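# Move foam block from shelf to desk, restore cartons

## Task

A small foam block sits on a shelf, hidden behind cartons. Get it onto the desk, and make sure every carton ends up resting on a shelf. The robot must not tip over or finish leaning. Anything that stays in place only because the robot is holding or propping it does not count.

## Robot and tools

ROBOT. A Hello Robot Stretch 3 with one arm. It has a two-wheel base (0.33 m long, 0.34 m wide), a lift that slides up a mast, and a telescoping arm that points to the robot's RIGHT. The wrist has yaw, pitch and roll, followed by a two-finger gripper. The base cannot drive sideways, so to move the gripper forward or back you drive the base. It turns in place about the point midway between the drive wheels, 0.05 m behind the front edge. With the arm retracted and the wrist folded, the robot sweeps a circle of radius 0.28 m when it turns. An unfolded, level gripper reaches past that circle.

FRAMES. Base frame: origin on the floor between the drive wheels, x forward, y left, z up. hand_pose is reported in this frame and marks the point where the closed fingertips meet. With all wrist joints at zero, that hand frame has x up, y pointing back along the arm toward the mast, and z toward the rear. The odometry frame is the base frame as it was at the start of the scene. Heading is positive to the left and runs from -3.142 to 3.142.

TOOL execute_actions. Arguments: "actions", a list holding one action or nothing, and optional "cameras", a list drawn from head_camera, nav_camera, wrist_camera, all. Leaving it out or sending ["all"] returns every camera; [] returns none. An empty actions list only reports the state and images.

An action may contain "base", "joints" or both, plus an optional "contact_limits". Everything in one action starts at the same moment.
- base: exactly one key. {"translate_m": d} is a relative drive of d metres from the base's last reported position, forward positive, range -1 to 1. {"rotate_rad": d} is a relative turn in place, counter-clockwise (left) positive, range -3.2 to 3.2.
- joints: absolute targets, keyed by name. lift_m 0 to 1.1 is the arm's height on the mast. arm_m 0 to 0.52 is the extension. wrist_yaw_rad runs -1.345 to 4.42; 0 points along the arm, positive swings toward the front, and 3.0 folds the wrist over the base. wrist_pitch_rad runs -1.57 to 0.451; 0 is level and negative tips the fingertips down. wrist_roll_rad runs -2.911 to 2.911; at 0 the fingers sit side by side and level. gripper_m runs -0.089 to 0.179, where larger means wider. The real fingertip gap is about 0.007 m less than this value near closed and about 0.025 m less when wide, and it is zero below 0.007. head_pan_rad runs -3.953 to 1.73; 0 faces forward, positive turns left, -1.57 looks along the arm. head_tilt_rad runs -1.53 to 0.419; negative looks down.
- contact_limits: only arm_m can be given, as a motor effort in percent (1 to 100). The arm stops with contact_stop when it reaches that effort, and the limit also caps how hard the arm holds until the next action. Use about 10 for a gentle move. Values that are too low stop the arm immediately, and values above the maximum are cut down to it.

A joint or the base left out of an action may still be driving toward its previous target. A bad key or an out-of-range value rejects the whole call. Once a result reports a stop, any later motion calls in that same reply are skipped. No action runs longer than 15 s.

TOOL wait: {"seconds": 0 to 10}. The robot keeps its current commands and the scene keeps running. It returns state and images.

TOOL zoom_image: {"camera": name, "region": [x0, y0, x1, y1]}, in pixels of that camera's most recent full image, with (0,0) at the top-left and the box at most 504x504.

TOOL finished_scene: {"scene": n}. It ends the scene once the last command has been held, and the result says whether the task succeeded. It cannot be undone. Replying without any tool call also ends the run.

RESULT LINES. base_status and joint_status report how each commanded motion ended:
- done: the target was reached. For the base this only means the wheels turned the full amount.
- off_target: the joint or base stopped short and may still be pushing.
- contact_stop, time_out or torque_fault: the old target is dropped.
After a contact stop, the arm or lift goes slack until you command it again. A slack lift can sink under load, and closing the gripper against a surface pushes it upward. on_its_own covers joints this call did not command; "held at" there is a target, not a measured position.

motor_effort is in percent, positive toward larger joint values, with the peak in brackets. It is noisy and has a fixed bias, and a wrist servo that strains for too long switches off for 10 s. Positive wheel effort means the wheels are pushing forward.

lidar_m gives 12 sectors of 30 degrees each. The first is straight ahead and they go counter-clockwise: 4th left, 7th behind, 10th right. "-" means no return. The scan is a plane 0.17 m above the floor, so it sees table legs but not tabletops, and it is partly blocked by the robot's own body.

wrist_depth_mm (45 to 1000) and head_depth_mm (280 to 4000; the head image is sideways) are 7x7 grids of median depths in mm, listed row by row from the top left.

base_tilt is in degrees, with forward and right positive; each has a fixed offset of up to about 4 degrees. turned_by_wheels and turned_by_imu give the turn since the previous result. Odometry counts wheel slip as distance travelled.

CAMERAS. head_camera and nav_camera move with the head's pan and tilt; wrist_camera rides on the gripper. Calibration values are in the original instructions. A wrist camera at full reach can be off by several times the calibration error.

SPEED. The base runs fast (0.30 m/s, 1.9 rad/s) only when the arm is stowed: lift_m < 0.30, arm_m < 0.03 and wrist_yaw_rad > 2.54. Otherwise it is capped at 0.10 m/s and 0.63 rad/s.

GRIPPING. To grasp, command gripper_m below the object's width. To let go, command at least 0.02 above the value where the fingers first touched it. Neither the readings nor a done status prove that you are holding something. Squeezing too hard triggers a force reduction, so to squeeze again, send a different value.

AVOID.
- Fold or unfold the wrist only with lift_m between 0.32 and 0.95, wrist_pitch_rad at -0.4 and roll near 0. Once folded, the lift may go down to 0.25.
- If yaw is below -0.4, keep pitch at -0.5 or lower.
- Pushing against something solid with the gripper higher than about 0.45 m can tip the robot, and pushing again after a contact stop tips it more easily.
- Do not drive while gripping or pushing something that cannot move, and do not snag furniture, especially when reversing.
- If the robot leans, undo the last move in small steps, pull the gripper free, and lower lift_m to about 0.2 if the lean stays.
- Avoid drops, slams and hard shoves. Do not let cartons fall, and leave every object resting on its own.
- Loose objects may occasionally get nudged.

TIMING. The simulation keeps running while you think, and the robot holds your last command during that time.

Each tool is called in YAML: its name, and indented under it one key for each argument.

## Session

execute_actions:
  actions: []

Scene clock: 0.00 s.
base_odometry: x=+0.000 y=+0.000 heading=+0.000 (m, m, rad; odometry frame)
turned_by_wheels: +0.000 (rad since the last result)
turned_by_imu: +0.000 (rad since the last result)
base_tilt: forward=-0.9 right=+2.0 (deg)
lidar_m: 1.80 2.00 1.93 2.51 2.22 2.23 2.43 2.04 1.98 1.74 1.53 1.54
head_depth_mm: 1744 1701 1695 1680 1661 1636 1632 / 1841 1875 1856 1831 1823 1788 1740 / 1959 2111 2092 2051 1951 1948 1926 / 1973 2344 2304 2304 2266 2232 2179 / 2009 2643 2633 2571 2532 2493 2415 / 2008 2608 2599 2605 2641 2604 2523 / 2024 2403 2400 2408 2401 2429 2432
base_status: not commanded
joint_positions: lift_m=+0.530 arm_m=+0.001 wrist_yaw_rad=+2.903 wrist_pitch_rad=-0.479 wrist_roll_rad=+0.016 gripper_m=+0.037 head_pan_rad=+0.007 head_tilt_rad=-0.023
joint_status: not commanded
motor_effort: left_wheel=+0 right_wheel=-1 lift_m=+29 arm_m=-1 wrist_yaw_rad=+0 wrist_pitch_rad=+4 wrist_roll_rad=+0 gripper_m=+0 head_pan_rad=+0 head_tilt_rad=+2 (%)
hand_pose: x=+0.0299 y=+0.0638 z=+0.5295 quat_wxyz=(+0.249, +0.707, +0.083, +0.657) (m; base frame)
wrist_depth_mm: - - - - - - - / - - - - - - - / - - - - - - - / - - - - - - - / - 957 932 941 935 884 832 / 818 805 - 781 - 737 722 / 704 707 672 679 664 651 623
pictures: head_camera (sideways: a quarter turn clockwise sets it upright), nav_camera (sideways: a quarter turn counterclockwise sets it upright), wrist_camera
Images, in order (width x height): head_camera 896x504, nav_camera 672x504, wrist_camera 644x364.

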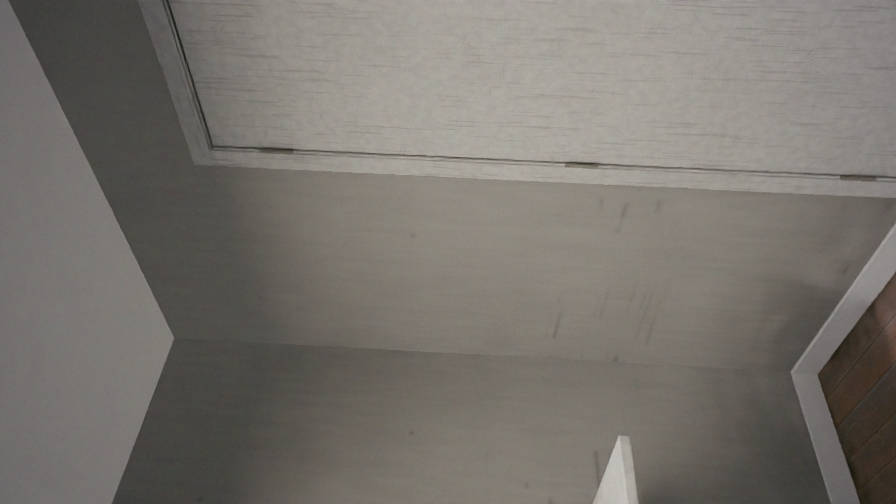

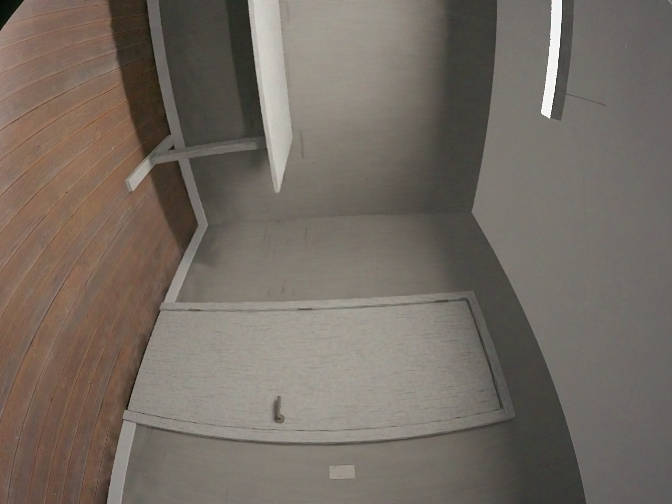

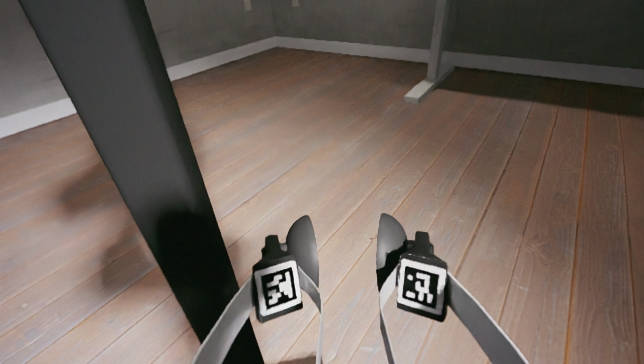

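execute_actions:
  actions:
    - {"joints":{"head_pan_rad":1.2,"head_tilt_rad":-0.4}}
  cameras: ["nav_camera","head_camera"]

execute_actions:
  actions:
    - {"joints":{"head_pan_rad":-2.6}}
  cameras: ["nav_camera","head_camera"]

Scene clock: 5.30 s.
base_odometry: x=+0.000 y=+0.000 heading=+0.000 (m, m, rad; odometry frame)
turned_by_wheels: +0.000 (rad since the last result)
turned_by_imu: -0.001 (rad since the last result)
base_tilt: forward=-0.8 right=+2.0 (deg)
lidar_m: 1.80 2.00 1.93 2.51 2.22 2.23 2.43 2.04 1.98 1.73 1.53 1.54
head_depth_mm: 2018 2114 2154 2308 2415 1968 1572 / 2114 2183 2232 2401 2479 1950 1569 / 2197 2314 2425 2552 2510 1927 1564 / 2299 2416 2590 2720 2580 1926 1555 / 2393 2551 2672 2853 2544 1898 1542 / 2551 2696 2888 3110 2516 1913 1521 / 2686 2822 2983 3120 2526 1872 1523
base_status: not commanded
joint_positions: lift_m=+0.530 arm_m=+0.001 wrist_yaw_rad=+2.903 wrist_pitch_rad=-0.479 wrist_roll_rad=+0.016 gripper_m=+0.037 head_pan_rad=+1.193 head_tilt_rad=-0.395
joint_status: all done
motor_effort: left_wheel=-1(0) right_wheel=-1(1) lift_m=+29(29) arm_m=-1(1) wrist_yaw_rad=+0(0) wrist_pitch_rad=+4(5) wrist_roll_rad=+0(0) gripper_m=+0(0) head_pan_rad=+3(39) head_tilt_rad=-2(28) (%)
hand_pose: x=+0.0299 y=+0.0638 z=+0.5295 quat_wxyz=(+0.249, +0.707, +0.083, +0.657) (m; base frame)
wrist_depth_mm: - - - - - - - / - - - - - - - / - - - - - - - / - - - - - - - / 989 967 952 921 907 886 844 / 804 809 - 798 - 745 727 / 700 688 672 684 652 637 637
pictures: head_camera (sideways: a quarter turn clockwise sets it upright), nav_camera (sideways: a quarter turn counterclockwise sets it upright)
camera_calibration (this result's frames):
head_camera: T_world_to_cam=[[-0.0794245, -0.330064, -0.940611, 1.24417], [-0.941532, 0.334776, -0.0379717, 0.0604155], [0.327427, 0.8826, -0.337355, 0.388663], [0, 0, 0, 1]] pos_world=[0.0284425, 0.0473977, 1.3037]
nav_camera: T_world_to_cam=[[0.192898, 0.351647, 0.916043, -1.14638], [0.928957, -0.366066, -0.0550928, 0.116017], [0.315959, 0.861591, -0.397278, 0.475846], [0, 0, 0, 1]] pos_world=[-0.0369892, 0.0356051, 1.24556]
Images, in order (width x height): head_camera 896x504, nav_camera 672x504.

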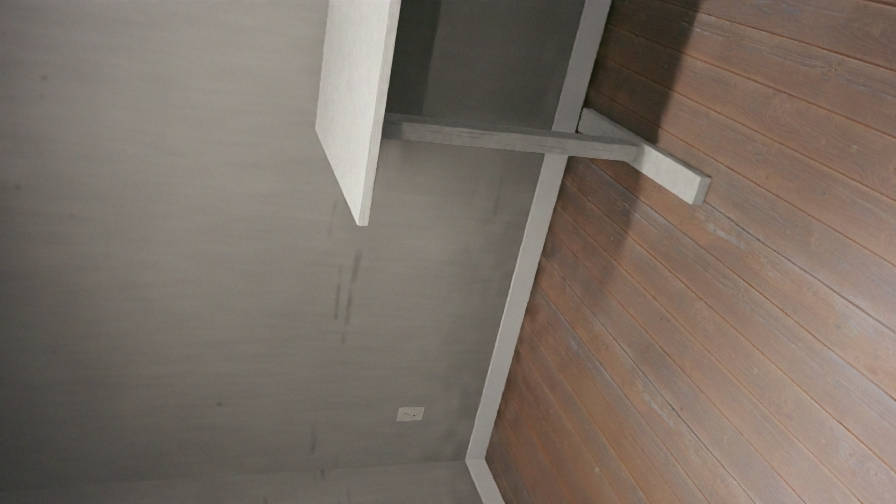

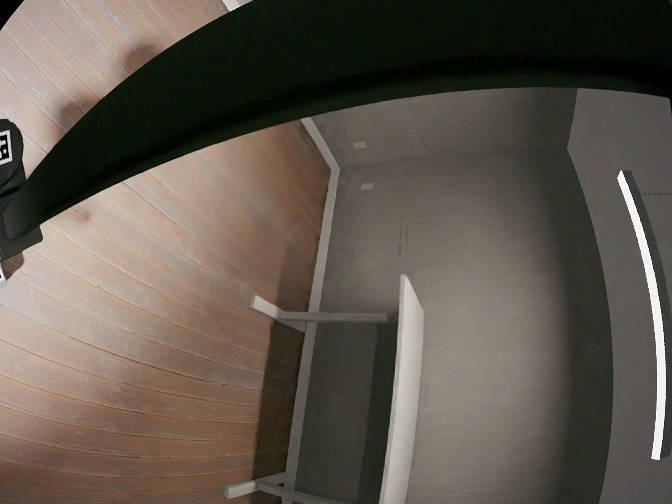

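Scene clock: 7.50 s.
base_odometry: x=+0.000 y=+0.000 heading=+0.000 (m, m, rad; odometry frame)
turned_by_wheels: +0.000 (rad since the last result)
turned_by_imu: +0.000 (rad since the last result)
base_tilt: forward=-0.9 right=+2.0 (deg)
lidar_m: 1.80 2.00 1.93 2.52 2.23 2.23 2.42 2.04 1.98 1.73 1.53 1.54
head_depth_mm: 2256 2386 2193 2669 2482 1967 1572 / 2206 2346 2126 2582 2471 1953 1557 / 1972 2160 2174 2346 2357 1949 1554 / 2130 2271 2421 2586 2568 1938 1553 / 2142 2261 2418 2539 2559 1925 1543 / 2120 2232 2392 2504 2524 1925 1549 / 2037 2160 2241 2385 2268 1895 1525
base_status: not commanded
joint_positions: lift_m=+0.530 arm_m=+0.001 wrist_yaw_rad=+2.903 wrist_pitch_rad=-0.479 wrist_roll_rad=+0.016 gripper_m=+0.037 head_pan_rad=-2.593 head_tilt_rad=-0.395
joint_status: all done
motor_effort: left_wheel=-1(1) right_wheel=-1(1) lift_m=+29(29) arm_m=-1(1) wrist_yaw_rad=+0(0) wrist_pitch_rad=+4(4) wrist_roll_rad=+0(0) gripper_m=+0(0) head_pan_rad=-3(40) head_tilt_rad=-2(2) (%)
hand_pose: x=+0.0299 y=+0.0638 z=+0.5295 quat_wxyz=(+0.249, +0.707, +0.083, +0.657) (m; base frame)
wrist_depth_mm: - - - - - - - / - - - - - - - / - - - - - - - / - - - - - - - / 996 970 926 923 921 881 856 / 804 795 - 761 - 748 736 / 716 683 686 665 664 646 627
pictures: head_camera (sideways: a quarter turn clockwise sets it upright), nav_camera (sideways: a quarter turn counterclockwise sets it upright)
camera_calibration (this result's frames):
head_camera: T_world_to_cam=[[0.261934, 0.216444, -0.940501, 1.24195], [0.552011, -0.832973, -0.0379598, 0.0512893], [-0.791628, -0.509224, -0.337663, 0.39589], [0, 0, 0, 1]] pos_world=[-0.0402237, -0.0244929, 1.30368]
nav_camera: T_world_to_cam=[[-0.365634, -0.165578, 0.915913, -1.1428], [-0.523142, 0.850463, -0.0550937, 0.124876], [-0.769827, -0.499297, -0.397579, 0.48286], [0, 0, 0, 1]] pos_world=[0.0192006, -0.0543336, 1.24556]
Images, in order (width x height): head_camera 896x504, nav_camera 672x504.

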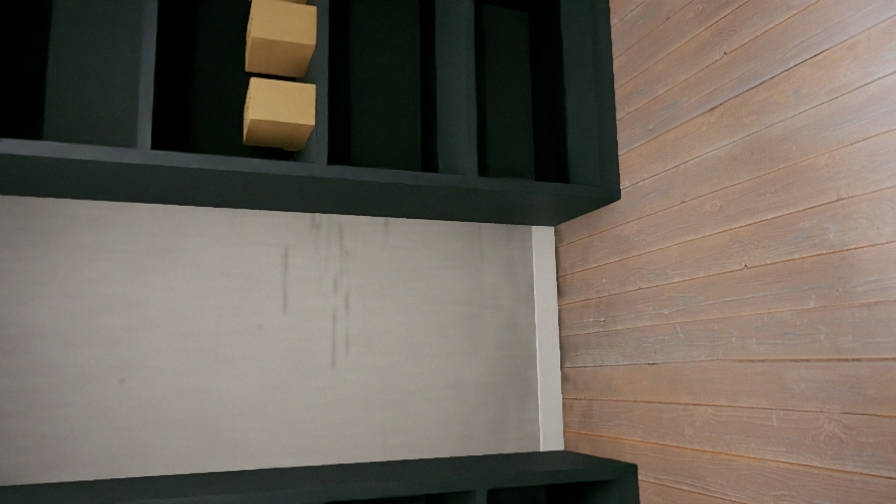

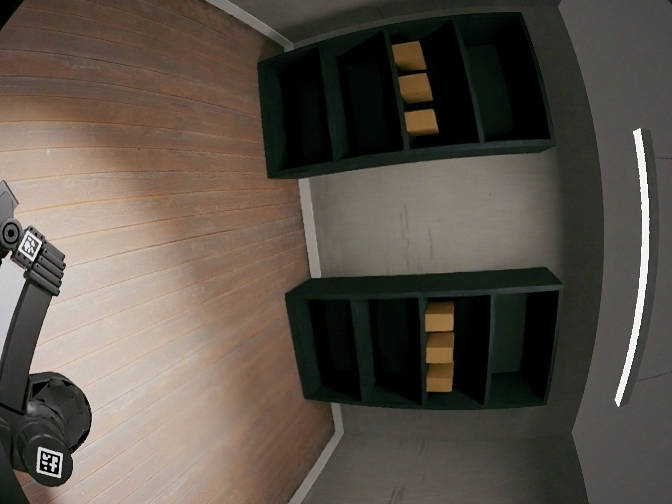

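execute_actions:
  actions:
    - {"joints":{"lift_m":0.27,"head_pan_rad":-0.7,"head_tilt_rad":-0.5}}
  cameras: []

execute_actions:
  actions:
    - {"base":{"rotate_rad":-2.75}}
  cameras: []

execute_actions:
  actions:
    - {"base":{"translate_m":0.7}}
  cameras: []

execute_actions:
  actions:
    - {"base":{"translate_m":0.66}}
  cameras: []

execute_actions:
  actions:
    - {"base":{"rotate_rad":1.93},"joints":{"head_pan_rad":-1.9,"head_tilt_rad":-0.6}}
  cameras: ["nav_camera","head_camera"]

Scene clock: 14.13 s.
base_odometry: x=+0.000 y=+0.000 heading=+0.000 (m, m, rad; odometry frame)
turned_by_wheels: +0.000 (rad since the last result)
turned_by_imu: -0.001 (rad since the last result)
base_tilt: forward=-0.9 right=+2.1 (deg)
lidar_m: 1.80 2.00 1.94 2.51 2.23 2.22 2.42 2.04 1.99 1.73 1.54 1.54
head_depth_mm: 1277 1379 1453 1575 1720 1739 1449 / 1297 1380 1500 1604 1754 1739 1447 / 1309 1408 1505 1629 1778 1733 1429 / 1325 1420 1525 1663 1802 1731 1424 / 1351 1446 1561 1681 1848 1719 1418 / 1354 1447 1564 1700 1850 1721 1408 / 1367 1472 1610 1744 1895 1712 1419
base_status: not commanded
joint_positions: lift_m=+0.270 arm_m=+0.001 wrist_yaw_rad=+2.903 wrist_pitch_rad=-0.480 wrist_roll_rad=+0.016 gripper_m=+0.037 head_pan_rad=-0.707 head_tilt_rad=-0.494
joint_status: all done
motor_effort: left_wheel=+0(1) right_wheel=-2(1) lift_m=+25(25) arm_m=-1(1) wrist_yaw_rad=+0(0) wrist_pitch_rad=+4(4) wrist_roll_rad=+0(0) gripper_m=+0(0) head_pan_rad=+3(40) head_tilt_rad=-2(15) (%)
hand_pose: x=+0.0299 y=+0.0637 z=+0.2692 quat_wxyz=(+0.250, +0.707, +0.083, +0.657) (m; base frame)
wrist_depth_mm: - - - - - - - / - - - - - - - / - - 943 882 858 814 809 / 742 709 700 700 676 643 631 / 607 588 564 563 566 529 520 / 492 497 - - - 460 440 / 440 - - - 399 390 385
pictures: none
No camera images: the call's "cameras" was empty. Leave "cameras" out to get every camera's image.

Scene clock: 17.03 s.
base_odometry: x=+0.000 y=+0.000 heading=-2.750 (m, m, rad; odometry frame)
turned_by_wheels: -2.750 (rad since the last result)
turned_by_imu: -2.737 (rad since the last result)
base_tilt: forward=-0.9 right=+2.1 (deg)
lidar_m: 2.04 1.98 1.87 1.54 1.54 1.68 2.00 1.93 2.59 2.23 2.22 2.42
head_depth_mm: 1945 2062 2165 2360 2256 1762 1436 / 2059 2174 2326 2469 2232 1741 1449 / 2184 2286 2450 2628 2240 1736 1429 / 2280 2429 2647 2755 2192 1726 1417 / 2441 2611 2784 2896 2195 1736 1415 / 2546 2768 2984 3005 2189 1719 1412 / 2738 2905 3089 2960 2164 1705 1414
base_status: done
joint_positions: lift_m=+0.270 arm_m=+0.001 wrist_yaw_rad=+2.903 wrist_pitch_rad=-0.480 wrist_roll_rad=+0.016 gripper_m=+0.037 head_pan_rad=-0.707 head_tilt_rad=-0.494
joint_status: not commanded
motor_effort: left_wheel=+1(10) right_wheel=-3(10) lift_m=+25(25) arm_m=-2(2) wrist_yaw_rad=+0(0) wrist_pitch_rad=+4(5) wrist_roll_rad=+0(0) gripper_m=+0(0) head_pan_rad=+3(3) head_tilt_rad=-2(2) (%)
hand_pose: x=+0.0299 y=+0.0637 z=+0.2692 quat_wxyz=(+0.250, +0.707, +0.083, +0.657) (m; base frame)
wrist_depth_mm: - - - - - - - / - - - - - - - / - - 921 890 858 830 807 / 748 709 697 685 668 656 637 / 597 577 569 552 559 537 524 / 505 495 - - - 448 437 / 442 - - - 394 385 386
pictures: none
No camera images: the call's "cameras" was empty. Leave "cameras" out to get every camera's image.

Scene clock: 21.17 s.
base_odometry: x=-0.647 y=-0.267 heading=-2.750 (m, m, rad; odometry frame)
turned_by_wheels: +0.000 (rad since the last result)
turned_by_imu: +0.005 (rad since the last result)
base_tilt: forward=-0.9 right=+2.0 (deg)
lidar_m: 1.34 1.40 1.91 1.77 1.76 1.97 2.70 2.54 2.42 2.00 2.00 1.77
head_depth_mm: 1753 1855 1952 2094 2139 1733 1437 / 1813 1947 2077 2233 2245 1734 1428 / 1939 2076 2184 2358 2241 1745 1429 / 2026 2170 2333 2540 2195 1732 1433 / 2174 2319 2470 2686 2208 1722 1408 / 2208 2370 2536 2688 2167 1696 1408 / 1505 1633 1745 1872 1995 1699 1404
base_status: done
joint_positions: lift_m=+0.270 arm_m=+0.001 wrist_yaw_rad=+2.903 wrist_pitch_rad=-0.480 wrist_roll_rad=+0.016 gripper_m=+0.037 head_pan_rad=-0.707 head_tilt_rad=-0.495
joint_status: not commanded
motor_effort: left_wheel=+0(10) right_wheel=-3(5) lift_m=+26(26) arm_m=-2(2) wrist_yaw_rad=+0(0) wrist_pitch_rad=+4(5) wrist_roll_rad=+0(0) gripper_m=+0(0) head_pan_rad=+3(3) head_tilt_rad=-2(2) (%)
hand_pose: x=+0.0299 y=+0.0637 z=+0.2691 quat_wxyz=(+0.250, +0.707, +0.083, +0.657) (m; base frame)
wrist_depth_mm: - - - - - - - / - - - - - - - / - - 926 896 847 826 808 / 745 699 679 687 665 639 641 / 602 586 567 545 555 536 530 / 494 503 - - - 453 441 / 441 - - - 395 385 381
pictures: none
No camera images: the call's "cameras" was empty. Leave "cameras" out to get every camera's image.

Scene clock: 25.00 s.
base_odometry: x=-1.257 y=-0.519 heading=-2.750 (m, m, rad; odometry frame)
turned_by_wheels: +0.000 (rad since the last result)
turned_by_imu: +0.004 (rad since the last result)
base_tilt: forward=-0.9 right=+2.0 (deg)
lidar_m: 0.69 1.15 1.00 1.74 1.98 2.21 3.35 3.14 2.15 1.78 1.78 1.19
head_depth_mm: 1558 1661 1750 1870 1992 1758 1441 / 1639 1738 1851 1990 2076 1731 1431 / 1731 1834 1975 2127 2176 1731 1432 / 1791 1901 2035 2222 2108 1734 1431 / 1037 1106 1159 1311 1383 1529 1412 / 1103 1138 980 1421 1284 1569 1361 / 1178 1220 893 1490 1268 1105 1328
base_status: done
joint_positions: lift_m=+0.270 arm_m=+0.001 wrist_yaw_rad=+2.903 wrist_pitch_rad=-0.480 wrist_roll_rad=+0.016 gripper_m=+0.037 head_pan_rad=-0.707 head_tilt_rad=-0.495
joint_status: not commanded
motor_effort: left_wheel=+0(11) right_wheel=-2(5) lift_m=+26(26) arm_m=-1(2) wrist_yaw_rad=+0(0) wrist_pitch_rad=+4(5) wrist_roll_rad=+0(0) gripper_m=+0(0) head_pan_rad=+3(3) head_tilt_rad=-2(2) (%)
hand_pose: x=+0.0299 y=+0.0636 z=+0.2691 quat_wxyz=(+0.250, +0.707, +0.083, +0.657) (m; base frame)
wrist_depth_mm: - - - - 981 - 879 / - - - - - - 899 / - - 944 899 863 824 795 / 744 684 704 677 665 638 642 / 607 579 579 564 557 536 522 / 490 499 - - - 450 439 / 438 - - - 392 388 385
pictures: none
No camera images: the call's "cameras" was empty. Leave "cameras" out to get every camera's image.

Scene clock: 27.43 s.
base_odometry: x=-1.257 y=-0.519 heading=-0.820 (m, m, rad; odometry frame)
turned_by_wheels: +1.930 (rad since the last result)
turned_by_imu: +1.916 (rad since the last result)
base_tilt: forward=-0.9 right=+2.0 (deg)
lidar_m: 1.98 2.06 2.85 3.12 2.47 1.83 1.78 1.19 1.17 0.69 1.01 1.00
head_depth_mm: 1076 866 839 1417 1156 1503 1322 / 1051 705 761 1379 1150 1448 1290 / 1027 698 746 1349 1142 1416 1278 / 1000 918 820 1311 1137 1376 1250 / 571 628 696 778 892 1009 1243 / 856 1011 1118 1240 1403 1525 1325 / 943 1022 1117 1227 1368 1495 1313
base_status: done
joint_positions: lift_m=+0.270 arm_m=+0.001 wrist_yaw_rad=+2.903 wrist_pitch_rad=-0.480 wrist_roll_rad=+0.016 gripper_m=+0.037 head_pan_rad=-1.893 head_tilt_rad=-0.593
joint_status: all done
motor_effort: left_wheel=-2(9) right_wheel=+1(10) lift_m=+26(26) arm_m=-2(2) wrist_yaw_rad=+0(0) wrist_pitch_rad=+4(4) wrist_roll_rad=+0(0) gripper_m=+0(1) head_pan_rad=-3(37) head_tilt_rad=-3(15) (%)
hand_pose: x=+0.0299 y=+0.0636 z=+0.2691 quat_wxyz=(+0.250, +0.707, +0.083, +0.657) (m; base frame)
wrist_depth_mm: - - - - - - - / - - - - - - - / - - 911 898 849 833 797 / 741 686 701 685 667 640 636 / 586 576 563 570 557 532 525 / 496 501 - - - 457 436 / 436 - - - 395 386 382
pictures: head_camera (sideways: a quarter turn clockwise sets it upright), nav_camera (sideways: a quarter turn counterclockwise sets it upright)
camera_calibration (this result's frames):
head_camera: T_world_to_cam=[[0.117507, 0.503439, -0.856003, 1.13259], [0.960862, -0.275391, -0.030064, 0.0385072], [-0.250871, -0.818968, -0.516095, 0.62478], [0, 0, 0, 1]] pos_world=[-0.0133478, -0.0479106, 1.29311]
nav_camera: T_world_to_cam=[[-0.227684, -0.52557, 0.819717, -1.01818], [-0.944453, 0.324091, -0.0545365, 0.126706], [-0.237, -0.786601, -0.570166, 0.704174], [0, 0, 0, 1]] pos_world=[0.054734, -0.0222846, 1.24303]
Images, in order (width x height): head_camera 896x504, nav_camera 672x504.

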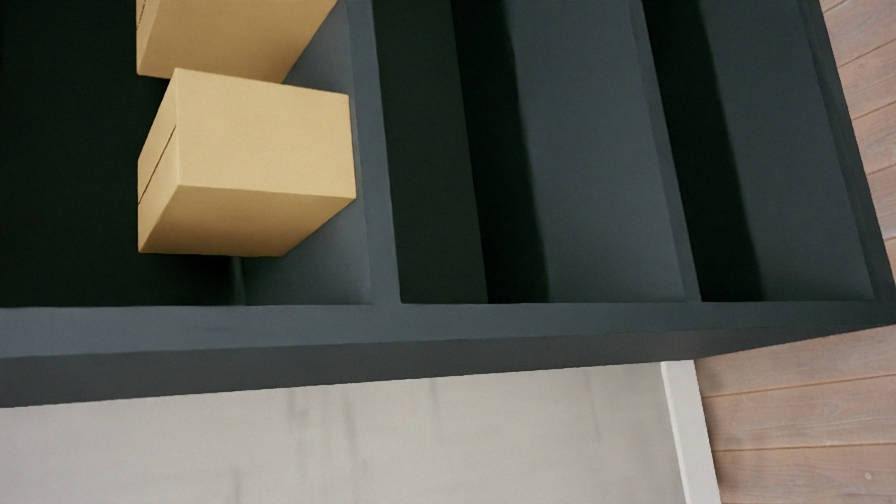

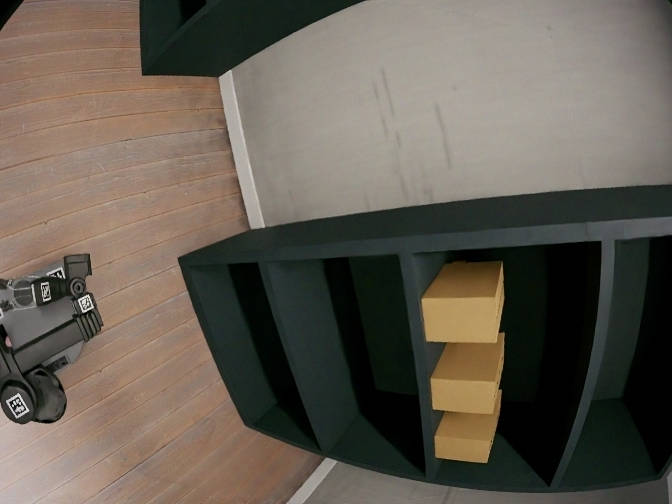

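execute_actions:
  actions:
    - {"base":{"translate_m":-0.4},"joints":{"lift_m":0.9,"wrist_pitch_rad":-0.4,"head_pan_rad":-1.57,"head_tilt_rad":-0.5}}
  cameras: ["head_camera"]

execute_actions:
  actions:
    - {"joints":{"wrist_yaw_rad":0,"gripper_m":0.0}}
  cameras: []

execute_actions:
  actions:
    - {"joints":{"lift_m":1.05,"wrist_pitch_rad":-0.1}}

Scene clock: 35.30 s.
base_odometry: x=-1.530 y=-0.227 heading=-0.820 (m, m, rad; odometry frame)
turned_by_wheels: +0.000 (rad since the last result)
turned_by_imu: -0.005 (rad since the last result)
base_tilt: forward=-1.0 right=+2.0 (deg)
lidar_m: 2.38 2.49 3.40 3.14 1.93 1.43 1.38 1.43 0.88 0.95 0.72 1.32
head_depth_mm: 947 999 647 699 1244 1023 1125 / 946 998 668 705 1263 1010 1270 / 951 1028 1067 788 1259 1004 1266 / 954 1010 673 730 1269 1005 1299 / 957 1010 661 712 1266 1003 1323 / 950 997 933 766 1171 997 1202 / 731 747 767 734 811 895 1016
base_status: done
joint_positions: lift_m=+0.900 arm_m=+0.001 wrist_yaw_rad=+2.903 wrist_pitch_rad=-0.423 wrist_roll_rad=+0.016 gripper_m=+0.037 head_pan_rad=-1.577 head_tilt_rad=-0.508
joint_status: all done
motor_effort: left_wheel=-1(12) right_wheel=+0(7) lift_m=+33(36) arm_m=-2(2) wrist_yaw_rad=+0(0) wrist_pitch_rad=+7(7) wrist_roll_rad=+0(0) gripper_m=+1(0) head_pan_rad=+3(24) head_tilt_rad=+4(15) (%)
hand_pose: x=+0.0317 y=+0.0711 z=+0.9114 quat_wxyz=(+0.231, +0.709, +0.063, +0.663) (m; base frame)
wrist_depth_mm: - - - - - - - / - - - - - - - / - - - - - - - / - - - - - - - / - - - - - - - / - - - - - - - / - - - - - - -
pictures: head_camera (sideways: a quarter turn clockwise sets it upright)
camera_calibration (this result's frames):
head_camera: T_world_to_cam=[[-0.0452235, 0.440019, -0.896849, 1.18686], [0.998852, 0.0340934, -0.0336399, 0.0429343], [0.0157745, -0.897341, -0.441056, 0.525514], [0, 0, 0, 1]] pos_world=[0.00249916, -0.052139, 1.29766]
Images, in order (width x height): head_camera 896x504.

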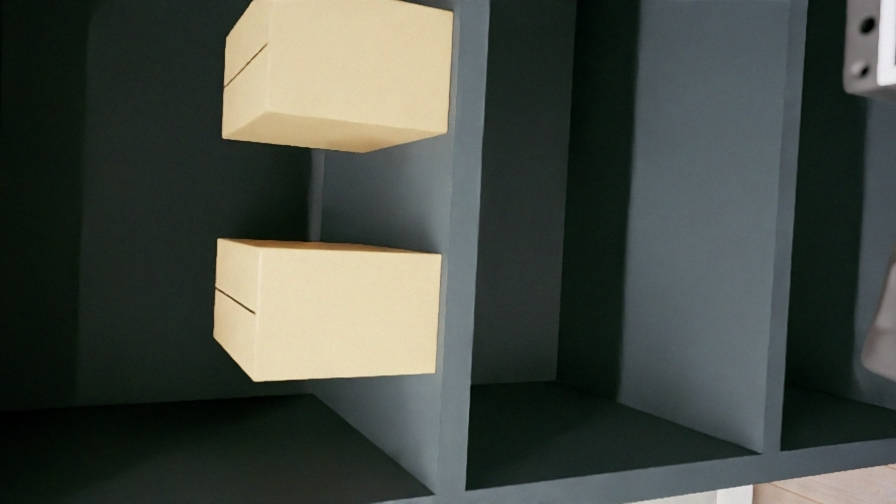

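Scene clock: 37.77 s.
base_odometry: x=-1.530 y=-0.227 heading=-0.820 (m, m, rad; odometry frame)
turned_by_wheels: +0.000 (rad since the last result)
turned_by_imu: -0.001 (rad since the last result)
base_tilt: forward=-0.9 right=+2.0 (deg)
lidar_m: 2.38 2.49 3.41 3.15 1.93 1.43 1.38 1.44 0.89 0.95 0.72 1.31
head_depth_mm: 941 1002 649 697 1252 1017 1132 / 949 996 666 707 1258 1011 1268 / 958 1025 1064 791 1255 1024 - / 953 1012 671 730 1273 1020 - / 955 1008 661 709 1264 1001 1296 / 951 1003 934 764 1166 995 1229 / 731 749 767 734 815 897 1015
base_status: not commanded
joint_positions: lift_m=+0.900 arm_m=+0.001 wrist_yaw_rad=+0.002 wrist_pitch_rad=-0.423 wrist_roll_rad=+0.016 gripper_m=+0.000 head_pan_rad=-1.577 head_tilt_rad=-0.508
joint_status: all done
motor_effort: left_wheel=-2(2) right_wheel=+0(0) lift_m=+34(33) arm_m=-1(2) wrist_yaw_rad=-3(3) wrist_pitch_rad=+7(8) wrist_roll_rad=+0(0) gripper_m=-2(81) head_pan_rad=+3(3) head_tilt_rad=+5(5) (%)
hand_pose: x=-0.0211 y=-0.3701 z=+0.9114 quat_wxyz=(+0.686, +0.148, -0.696, -0.149) (m; base frame)
wrist_depth_mm: 831 397 395 391 382 374 369 / 925 453 777 859 847 836 685 / - 522 768 935 948 883 696 / - - 738 895 922 878 692 / - - 706 800 750 697 676 / - - 654 - 638 641 617 / - - - - 963 960 747
pictures: none
No camera images: the call's "cameras" was empty. Leave "cameras" out to get every camera's image.

Scene clock: 39.97 s.
base_odometry: x=-1.530 y=-0.227 heading=-0.820 (m, m, rad; odometry frame)
turned_by_wheels: +0.000 (rad since the last result)
turned_by_imu: +0.000 (rad since the last result)
base_tilt: forward=-0.9 right=+2.0 (deg)
lidar_m: 2.38 2.48 3.41 3.15 1.92 1.43 1.38 1.43 0.89 0.95 0.72 1.31
head_depth_mm: 947 1006 648 - - - - / 944 1001 650 - - - - / 948 1020 1081 - - - - / 955 1008 661 - - 968 1290 / 954 1008 659 710 1272 1002 1296 / 949 1005 930 768 1166 990 1233 / 732 751 769 736 815 892 1018
base_status: not commanded
joint_positions: lift_m=+1.050 arm_m=+0.001 wrist_yaw_rad=+0.002 wrist_pitch_rad=-0.125 wrist_roll_rad=+0.016 gripper_m=+0.000 head_pan_rad=-1.577 head_tilt_rad=-0.508
joint_status: all done
motor_effort: left_wheel=-2(1) right_wheel=+0(0) lift_m=+34(35) arm_m=-1(1) wrist_yaw_rad=-2(3) wrist_pitch_rad=+8(10) wrist_roll_rad=+0(0) gripper_m=-2(2) head_pan_rad=+3(3) head_tilt_rad=+5(4) (%)
hand_pose: x=-0.0211 y=-0.3976 z=+1.1326 quat_wxyz=(+0.701, +0.045, -0.711, -0.044) (m; base frame)
wrist_depth_mm: 850 455 697 798 784 779 677 / 886 456 765 832 808 810 695 / 929 484 623 861 517 553 421 / 976 517 564 480 455 553 434 / - 980 510 473 465 465 454 / - - 656 - 963 962 664 / - - 658 914 908 873 704
pictures: head_camera (sideways: a quarter turn clockwise sets it upright), nav_camera (sideways: a quarter turn counterclockwise sets it upright), wrist_camera
camera_calibration (this result's frames):
head_camera: T_world_to_cam=[[-0.0452249, 0.440019, -0.896849, 1.18686], [0.998852, 0.0340965, -0.0336399, 0.0429343], [0.0157773, -0.897341, -0.441056, 0.525514], [0, 0, 0, 1]] pos_world=[0.00249932, -0.052139, 1.29766]
nav_camera: T_world_to_cam=[[-0.0526397, -0.498187, 0.86547, -1.07891], [-0.998435, 0.00987644, -0.0550418, 0.127699], [0.0188733, -0.867013, -0.497927, 0.608626], [0, 0, 0, 1]] pos_world=[0.0592194, -0.0110717, 1.24384]
wrist_camera: T_world_to_cam=[[-0.997905, -0.0372763, -0.0528701, 0.0331442], [0.0412737, 0.262443, -0.964064, 1.23566], [0.0498121, -0.964227, -0.260355, 0.0787366], [0, 0, 0, 1]] pos_world=[-0.0218477, -0.247136, 1.21351]
Images, in order (width x height): head_camera 896x504, nav_camera 672x504, wrist_camera 644x364.

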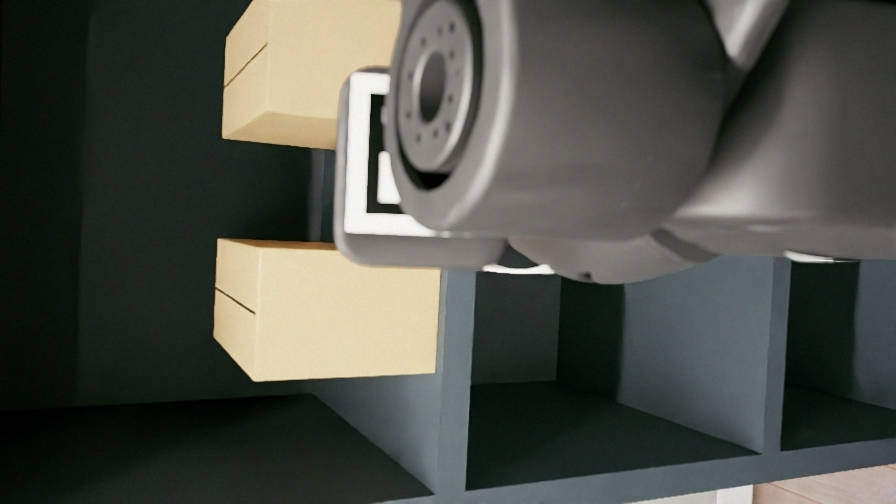

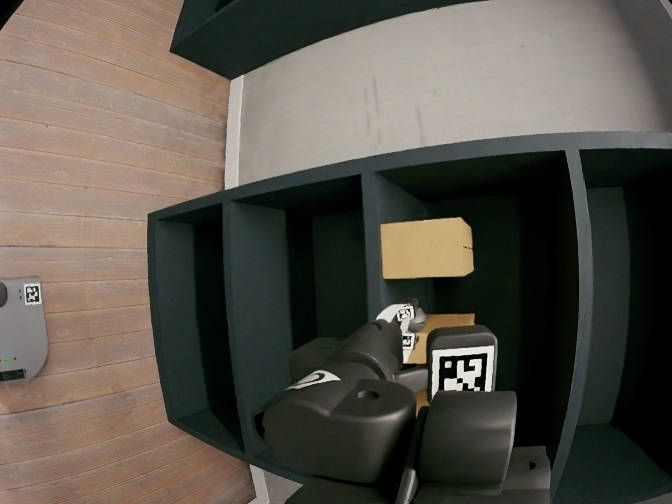

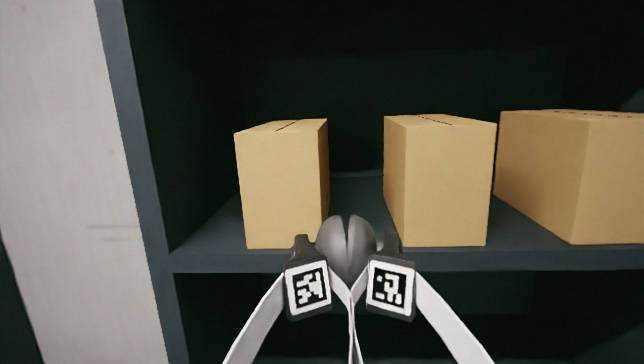

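execute_actions:
  actions:
    - {"base":{"translate_m":-0.04},"joints":{"lift_m":1.1,"wrist_pitch_rad":0.0,"arm_m":0.36},"contact_limits":{"arm_m":15}}
  cameras: ["wrist_camera","nav_camera"]

Scene clock: 45.37 s.
base_odometry: x=-1.557 y=-0.198 heading=-0.820 (m, m, rad; odometry frame)
turned_by_wheels: +0.000 (rad since the last result)
turned_by_imu: -0.001 (rad since the last result)
base_tilt: forward=-0.9 right=+2.1 (deg)
lidar_m: 2.42 2.53 3.47 3.17 1.88 1.39 1.34 1.39 0.86 1.10 0.74 1.35
head_depth_mm: 926 1016 663 717 1246 1017 1274 / 926 - 649 700 1255 1018 1274 / 939 - 713 745 1264 1009 1267 / 947 1018 1024 782 1265 1009 1296 / 959 1006 659 707 1269 1001 1295 / 959 1020 668 711 1218 994 1259 / 846 868 877 766 941 933 1006
base_status: done
joint_positions: lift_m=+1.100 arm_m=+0.360 wrist_yaw_rad=+0.000 wrist_pitch_rad=-0.026 wrist_roll_rad=+0.016 gripper_m=+0.000 head_pan_rad=-1.577 head_tilt_rad=-0.508
joint_status: all done
motor_effort: left_wheel=-1(7) right_wheel=+0(5) lift_m=+33(34) arm_m=+1(0) wrist_yaw_rad=-1(3) wrist_pitch_rad=+8(9) wrist_roll_rad=+0(0) gripper_m=-2(2) head_pan_rad=+3(3) head_tilt_rad=+4(5) (%)
contact_limits: arm_m 15 (drawing in: default 16, maximum 26; extending or still: default 20, maximum 33)
hand_pose: x=-0.0213 y=-0.7603 z=+1.2079 quat_wxyz=(+0.702, +0.009, -0.712, -0.009) (m; base frame)
wrist_depth_mm: 336 399 421 441 453 470 467 / 347 485 517 503 498 485 480 / 339 481 527 512 503 500 487 / 343 472 536 527 522 508 495 / 336 436 325 544 328 294 520 / 318 218 230 - 215 199 194 / 164 163 178 430 307 152 148
pictures: nav_camera (sideways: a quarter turn counterclockwise sets it upright), wrist_camera
camera_calibration (this result's frames):
nav_camera: T_world_to_cam=[[-0.0525855, -0.498063, 0.865545, -1.079], [-0.998436, 0.00976124, -0.0550423, 0.1277], [0.0189658, -0.867086, -0.497798, 0.608457], [0, 0, 0, 1]] pos_world=[0.0592206, -0.0110747, 1.24384]
wrist_camera: T_world_to_cam=[[-0.997944, -0.0412522, -0.0490549, 0.0156965], [0.0416085, 0.165201, -0.985382, 1.35526], [0.0487531, -0.985397, -0.163145, -0.384908], [0, 0, 0, 1]] pos_world=[-0.0219608, -0.602531, 1.27343]
Images, in order (width x height): nav_camera 672x504, wrist_camera 644x364.

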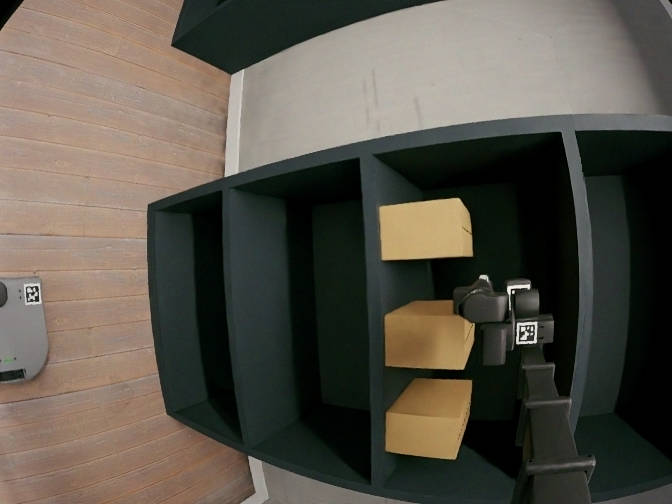

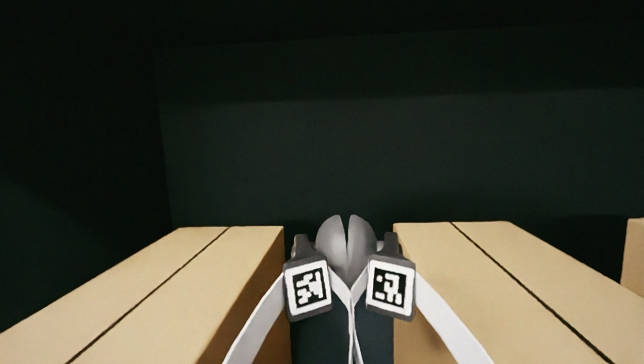

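execute_actions:
  actions:
    - {"joints":{"arm_m":0.52},"contact_limits":{"arm_m":15}}
  cameras: ["wrist_camera"]

execute_actions:
  actions:
    - {"joints":{"wrist_pitch_rad":-0.25}}

Scene clock: 48.57 s.
base_odometry: x=-1.557 y=-0.198 heading=-0.820 (m, m, rad; odometry frame)
turned_by_wheels: +0.000 (rad since the last result)
turned_by_imu: -0.001 (rad since the last result)
base_tilt: forward=-0.9 right=+2.1 (deg)
lidar_m: 2.42 2.53 3.46 3.17 1.87 1.38 1.34 1.40 0.86 1.10 0.74 1.34
head_depth_mm: 923 1017 665 715 1252 1019 1282 / 931 985 649 700 1252 1011 1269 / 940 - 893 745 1266 1012 1263 / 952 1017 1024 783 1268 1003 1297 / 954 1009 660 706 1256 996 1288 / 958 1024 668 714 1207 993 1255 / 844 866 881 766 939 936 1001
base_status: not commanded
joint_positions: lift_m=+1.100 arm_m=+0.520 wrist_yaw_rad=+0.000 wrist_pitch_rad=-0.026 wrist_roll_rad=+0.016 gripper_m=+0.000 head_pan_rad=-1.577 head_tilt_rad=-0.507
joint_status: all done
motor_effort: left_wheel=-1(2) right_wheel=+1(1) lift_m=+33(33) arm_m=+1(1) wrist_yaw_rad=-1(0) wrist_pitch_rad=+8(9) wrist_roll_rad=-1(0) gripper_m=-2(2) head_pan_rad=+3(3) head_tilt_rad=+4(4) (%)
contact_limits: arm_m 15 (drawing in: default 16, maximum 26; extending or still: default 20, maximum 33)
hand_pose: x=-0.0213 y=-0.9203 z=+1.2079 quat_wxyz=(+0.702, +0.009, -0.712, -0.009) (m; base frame)
wrist_depth_mm: 338 354 346 338 331 326 323 / 341 363 355 349 345 334 331 / 342 375 363 358 351 344 337 / 337 383 377 371 360 350 349 / 336 389 387 377 370 367 357 / 318 402 398 - 377 372 361 / 164 161 175 397 390 151 147
pictures: wrist_camera
camera_calibration (this result's frames):
wrist_camera: T_world_to_cam=[[-0.997945, -0.0412368, -0.0490534, 0.00910469], [0.0416114, 0.165162, -0.985388, 1.38168], [0.048736, -0.985404, -0.163106, -0.54262], [0, 0, 0, 1]] pos_world=[-0.0219625, -0.762525, 1.27343]
Images, in order (width x height): wrist_camera 644x364.

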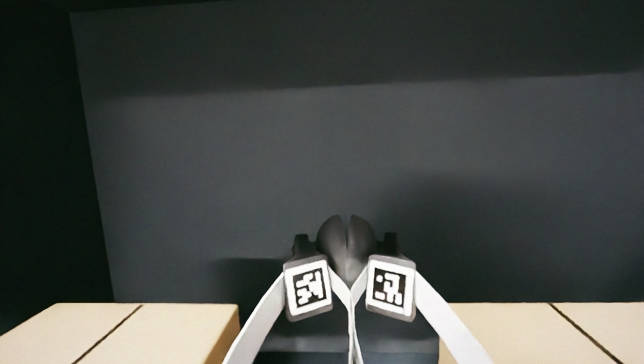

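Scene clock: 49.50 s.
base_odometry: x=-1.557 y=-0.198 heading=-0.820 (m, m, rad; odometry frame)
turned_by_wheels: +0.000 (rad since the last result)
turned_by_imu: +0.000 (rad since the last result)
base_tilt: forward=-0.9 right=+2.0 (deg)
lidar_m: 2.42 2.52 3.46 3.17 1.87 1.38 1.34 1.40 0.86 1.10 0.74 1.35
head_depth_mm: 925 1017 662 715 1243 1015 1276 / 929 991 650 698 1258 1013 1272 / 936 - 889 741 1263 1006 1273 / 951 1025 1031 778 1271 1002 1302 / 957 1009 660 707 1265 998 1292 / 963 1024 669 712 1208 997 1247 / 847 868 877 763 936 937 1001
base_status: not commanded
joint_positions: lift_m=+1.100 arm_m=+0.520 wrist_yaw_rad=+0.000 wrist_pitch_rad=-0.264 wrist_roll_rad=+0.016 gripper_m=+0.000 head_pan_rad=-1.577 head_tilt_rad=-0.507
joint_status: all done
motor_effort: left_wheel=+0(1) right_wheel=+0(0) lift_m=+33(33) arm_m=+1(1) wrist_yaw_rad=-1(1) wrist_pitch_rad=+4(8) wrist_roll_rad=+0(0) gripper_m=-2(2) head_pan_rad=+3(3) head_tilt_rad=+4(4) (%)
hand_pose: x=-0.0214 y=-0.9058 z=+1.1483 quat_wxyz=(+0.696, +0.093, -0.706, -0.094) (m; base frame)
wrist_depth_mm: 326 331 327 319 314 314 306 / 340 353 348 340 336 331 324 / 340 377 369 367 359 350 348 / 322 396 394 388 379 368 358 / 152 148 182 415 401 134 131 / 116 116 180 - 179 114 104 / 95 102 161 302 289 101 86
pictures: head_camera (sideways: a quarter turn clockwise sets it upright), nav_camera (sideways: a quarter turn counterclockwise sets it upright), wrist_camera
camera_calibration (this result's frames):
head_camera: T_world_to_cam=[[-0.0452738, 0.439828, -0.89694, 1.18698], [0.998848, 0.0341979, -0.0336482, 0.0429452], [0.015874, -0.897431, -0.44087, 0.525271], [0, 0, 0, 1]] pos_world=[0.00250497, -0.0521402, 1.29767]
nav_camera: T_world_to_cam=[[-0.0525846, -0.498013, 0.865574, -1.07904], [-0.998436, 0.00975672, -0.0550425, 0.1277], [0.0189667, -0.867115, -0.497747, 0.608392], [0, 0, 0, 1]] pos_world=[0.0592206, -0.011078, 1.24385]
wrist_camera: T_world_to_cam=[[-0.997956, -0.0282878, -0.0572984, 0.0279239], [0.0415744, 0.393525, -0.918374, 1.45047], [0.0485271, -0.918879, -0.391544, -0.215465], [0, 0, 0, 1]] pos_world=[-0.0219796, -0.767991, 1.24931]
Images, in order (width x height): head_camera 896x504, nav_camera 672x504, wrist_camera 644x364.

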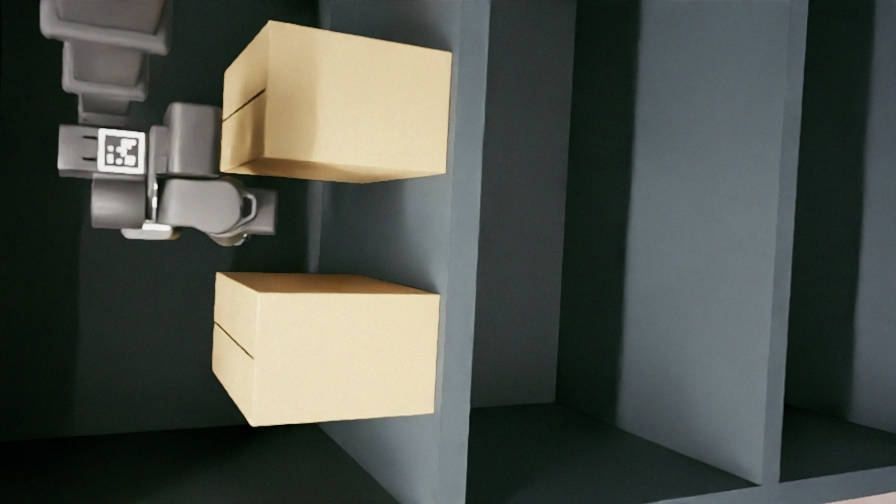

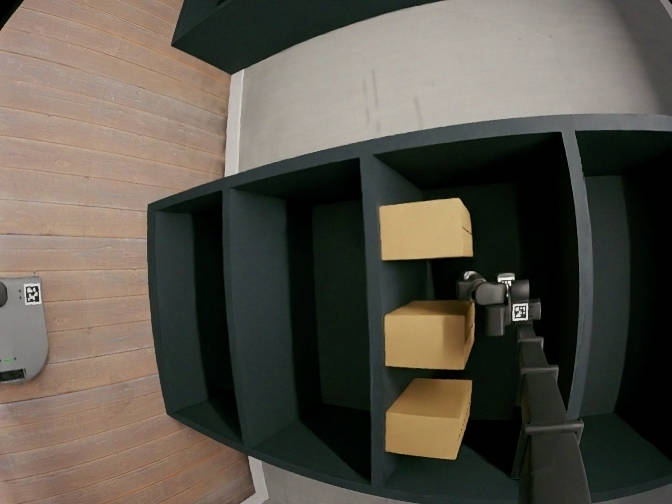

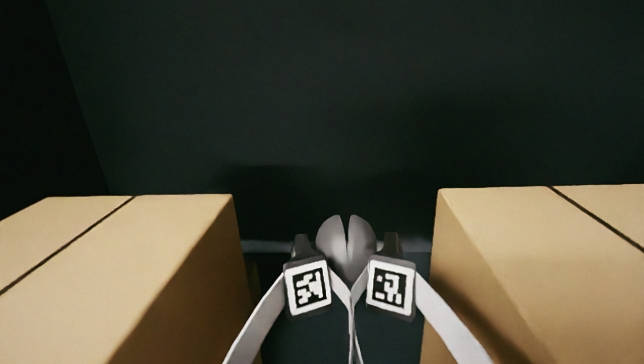

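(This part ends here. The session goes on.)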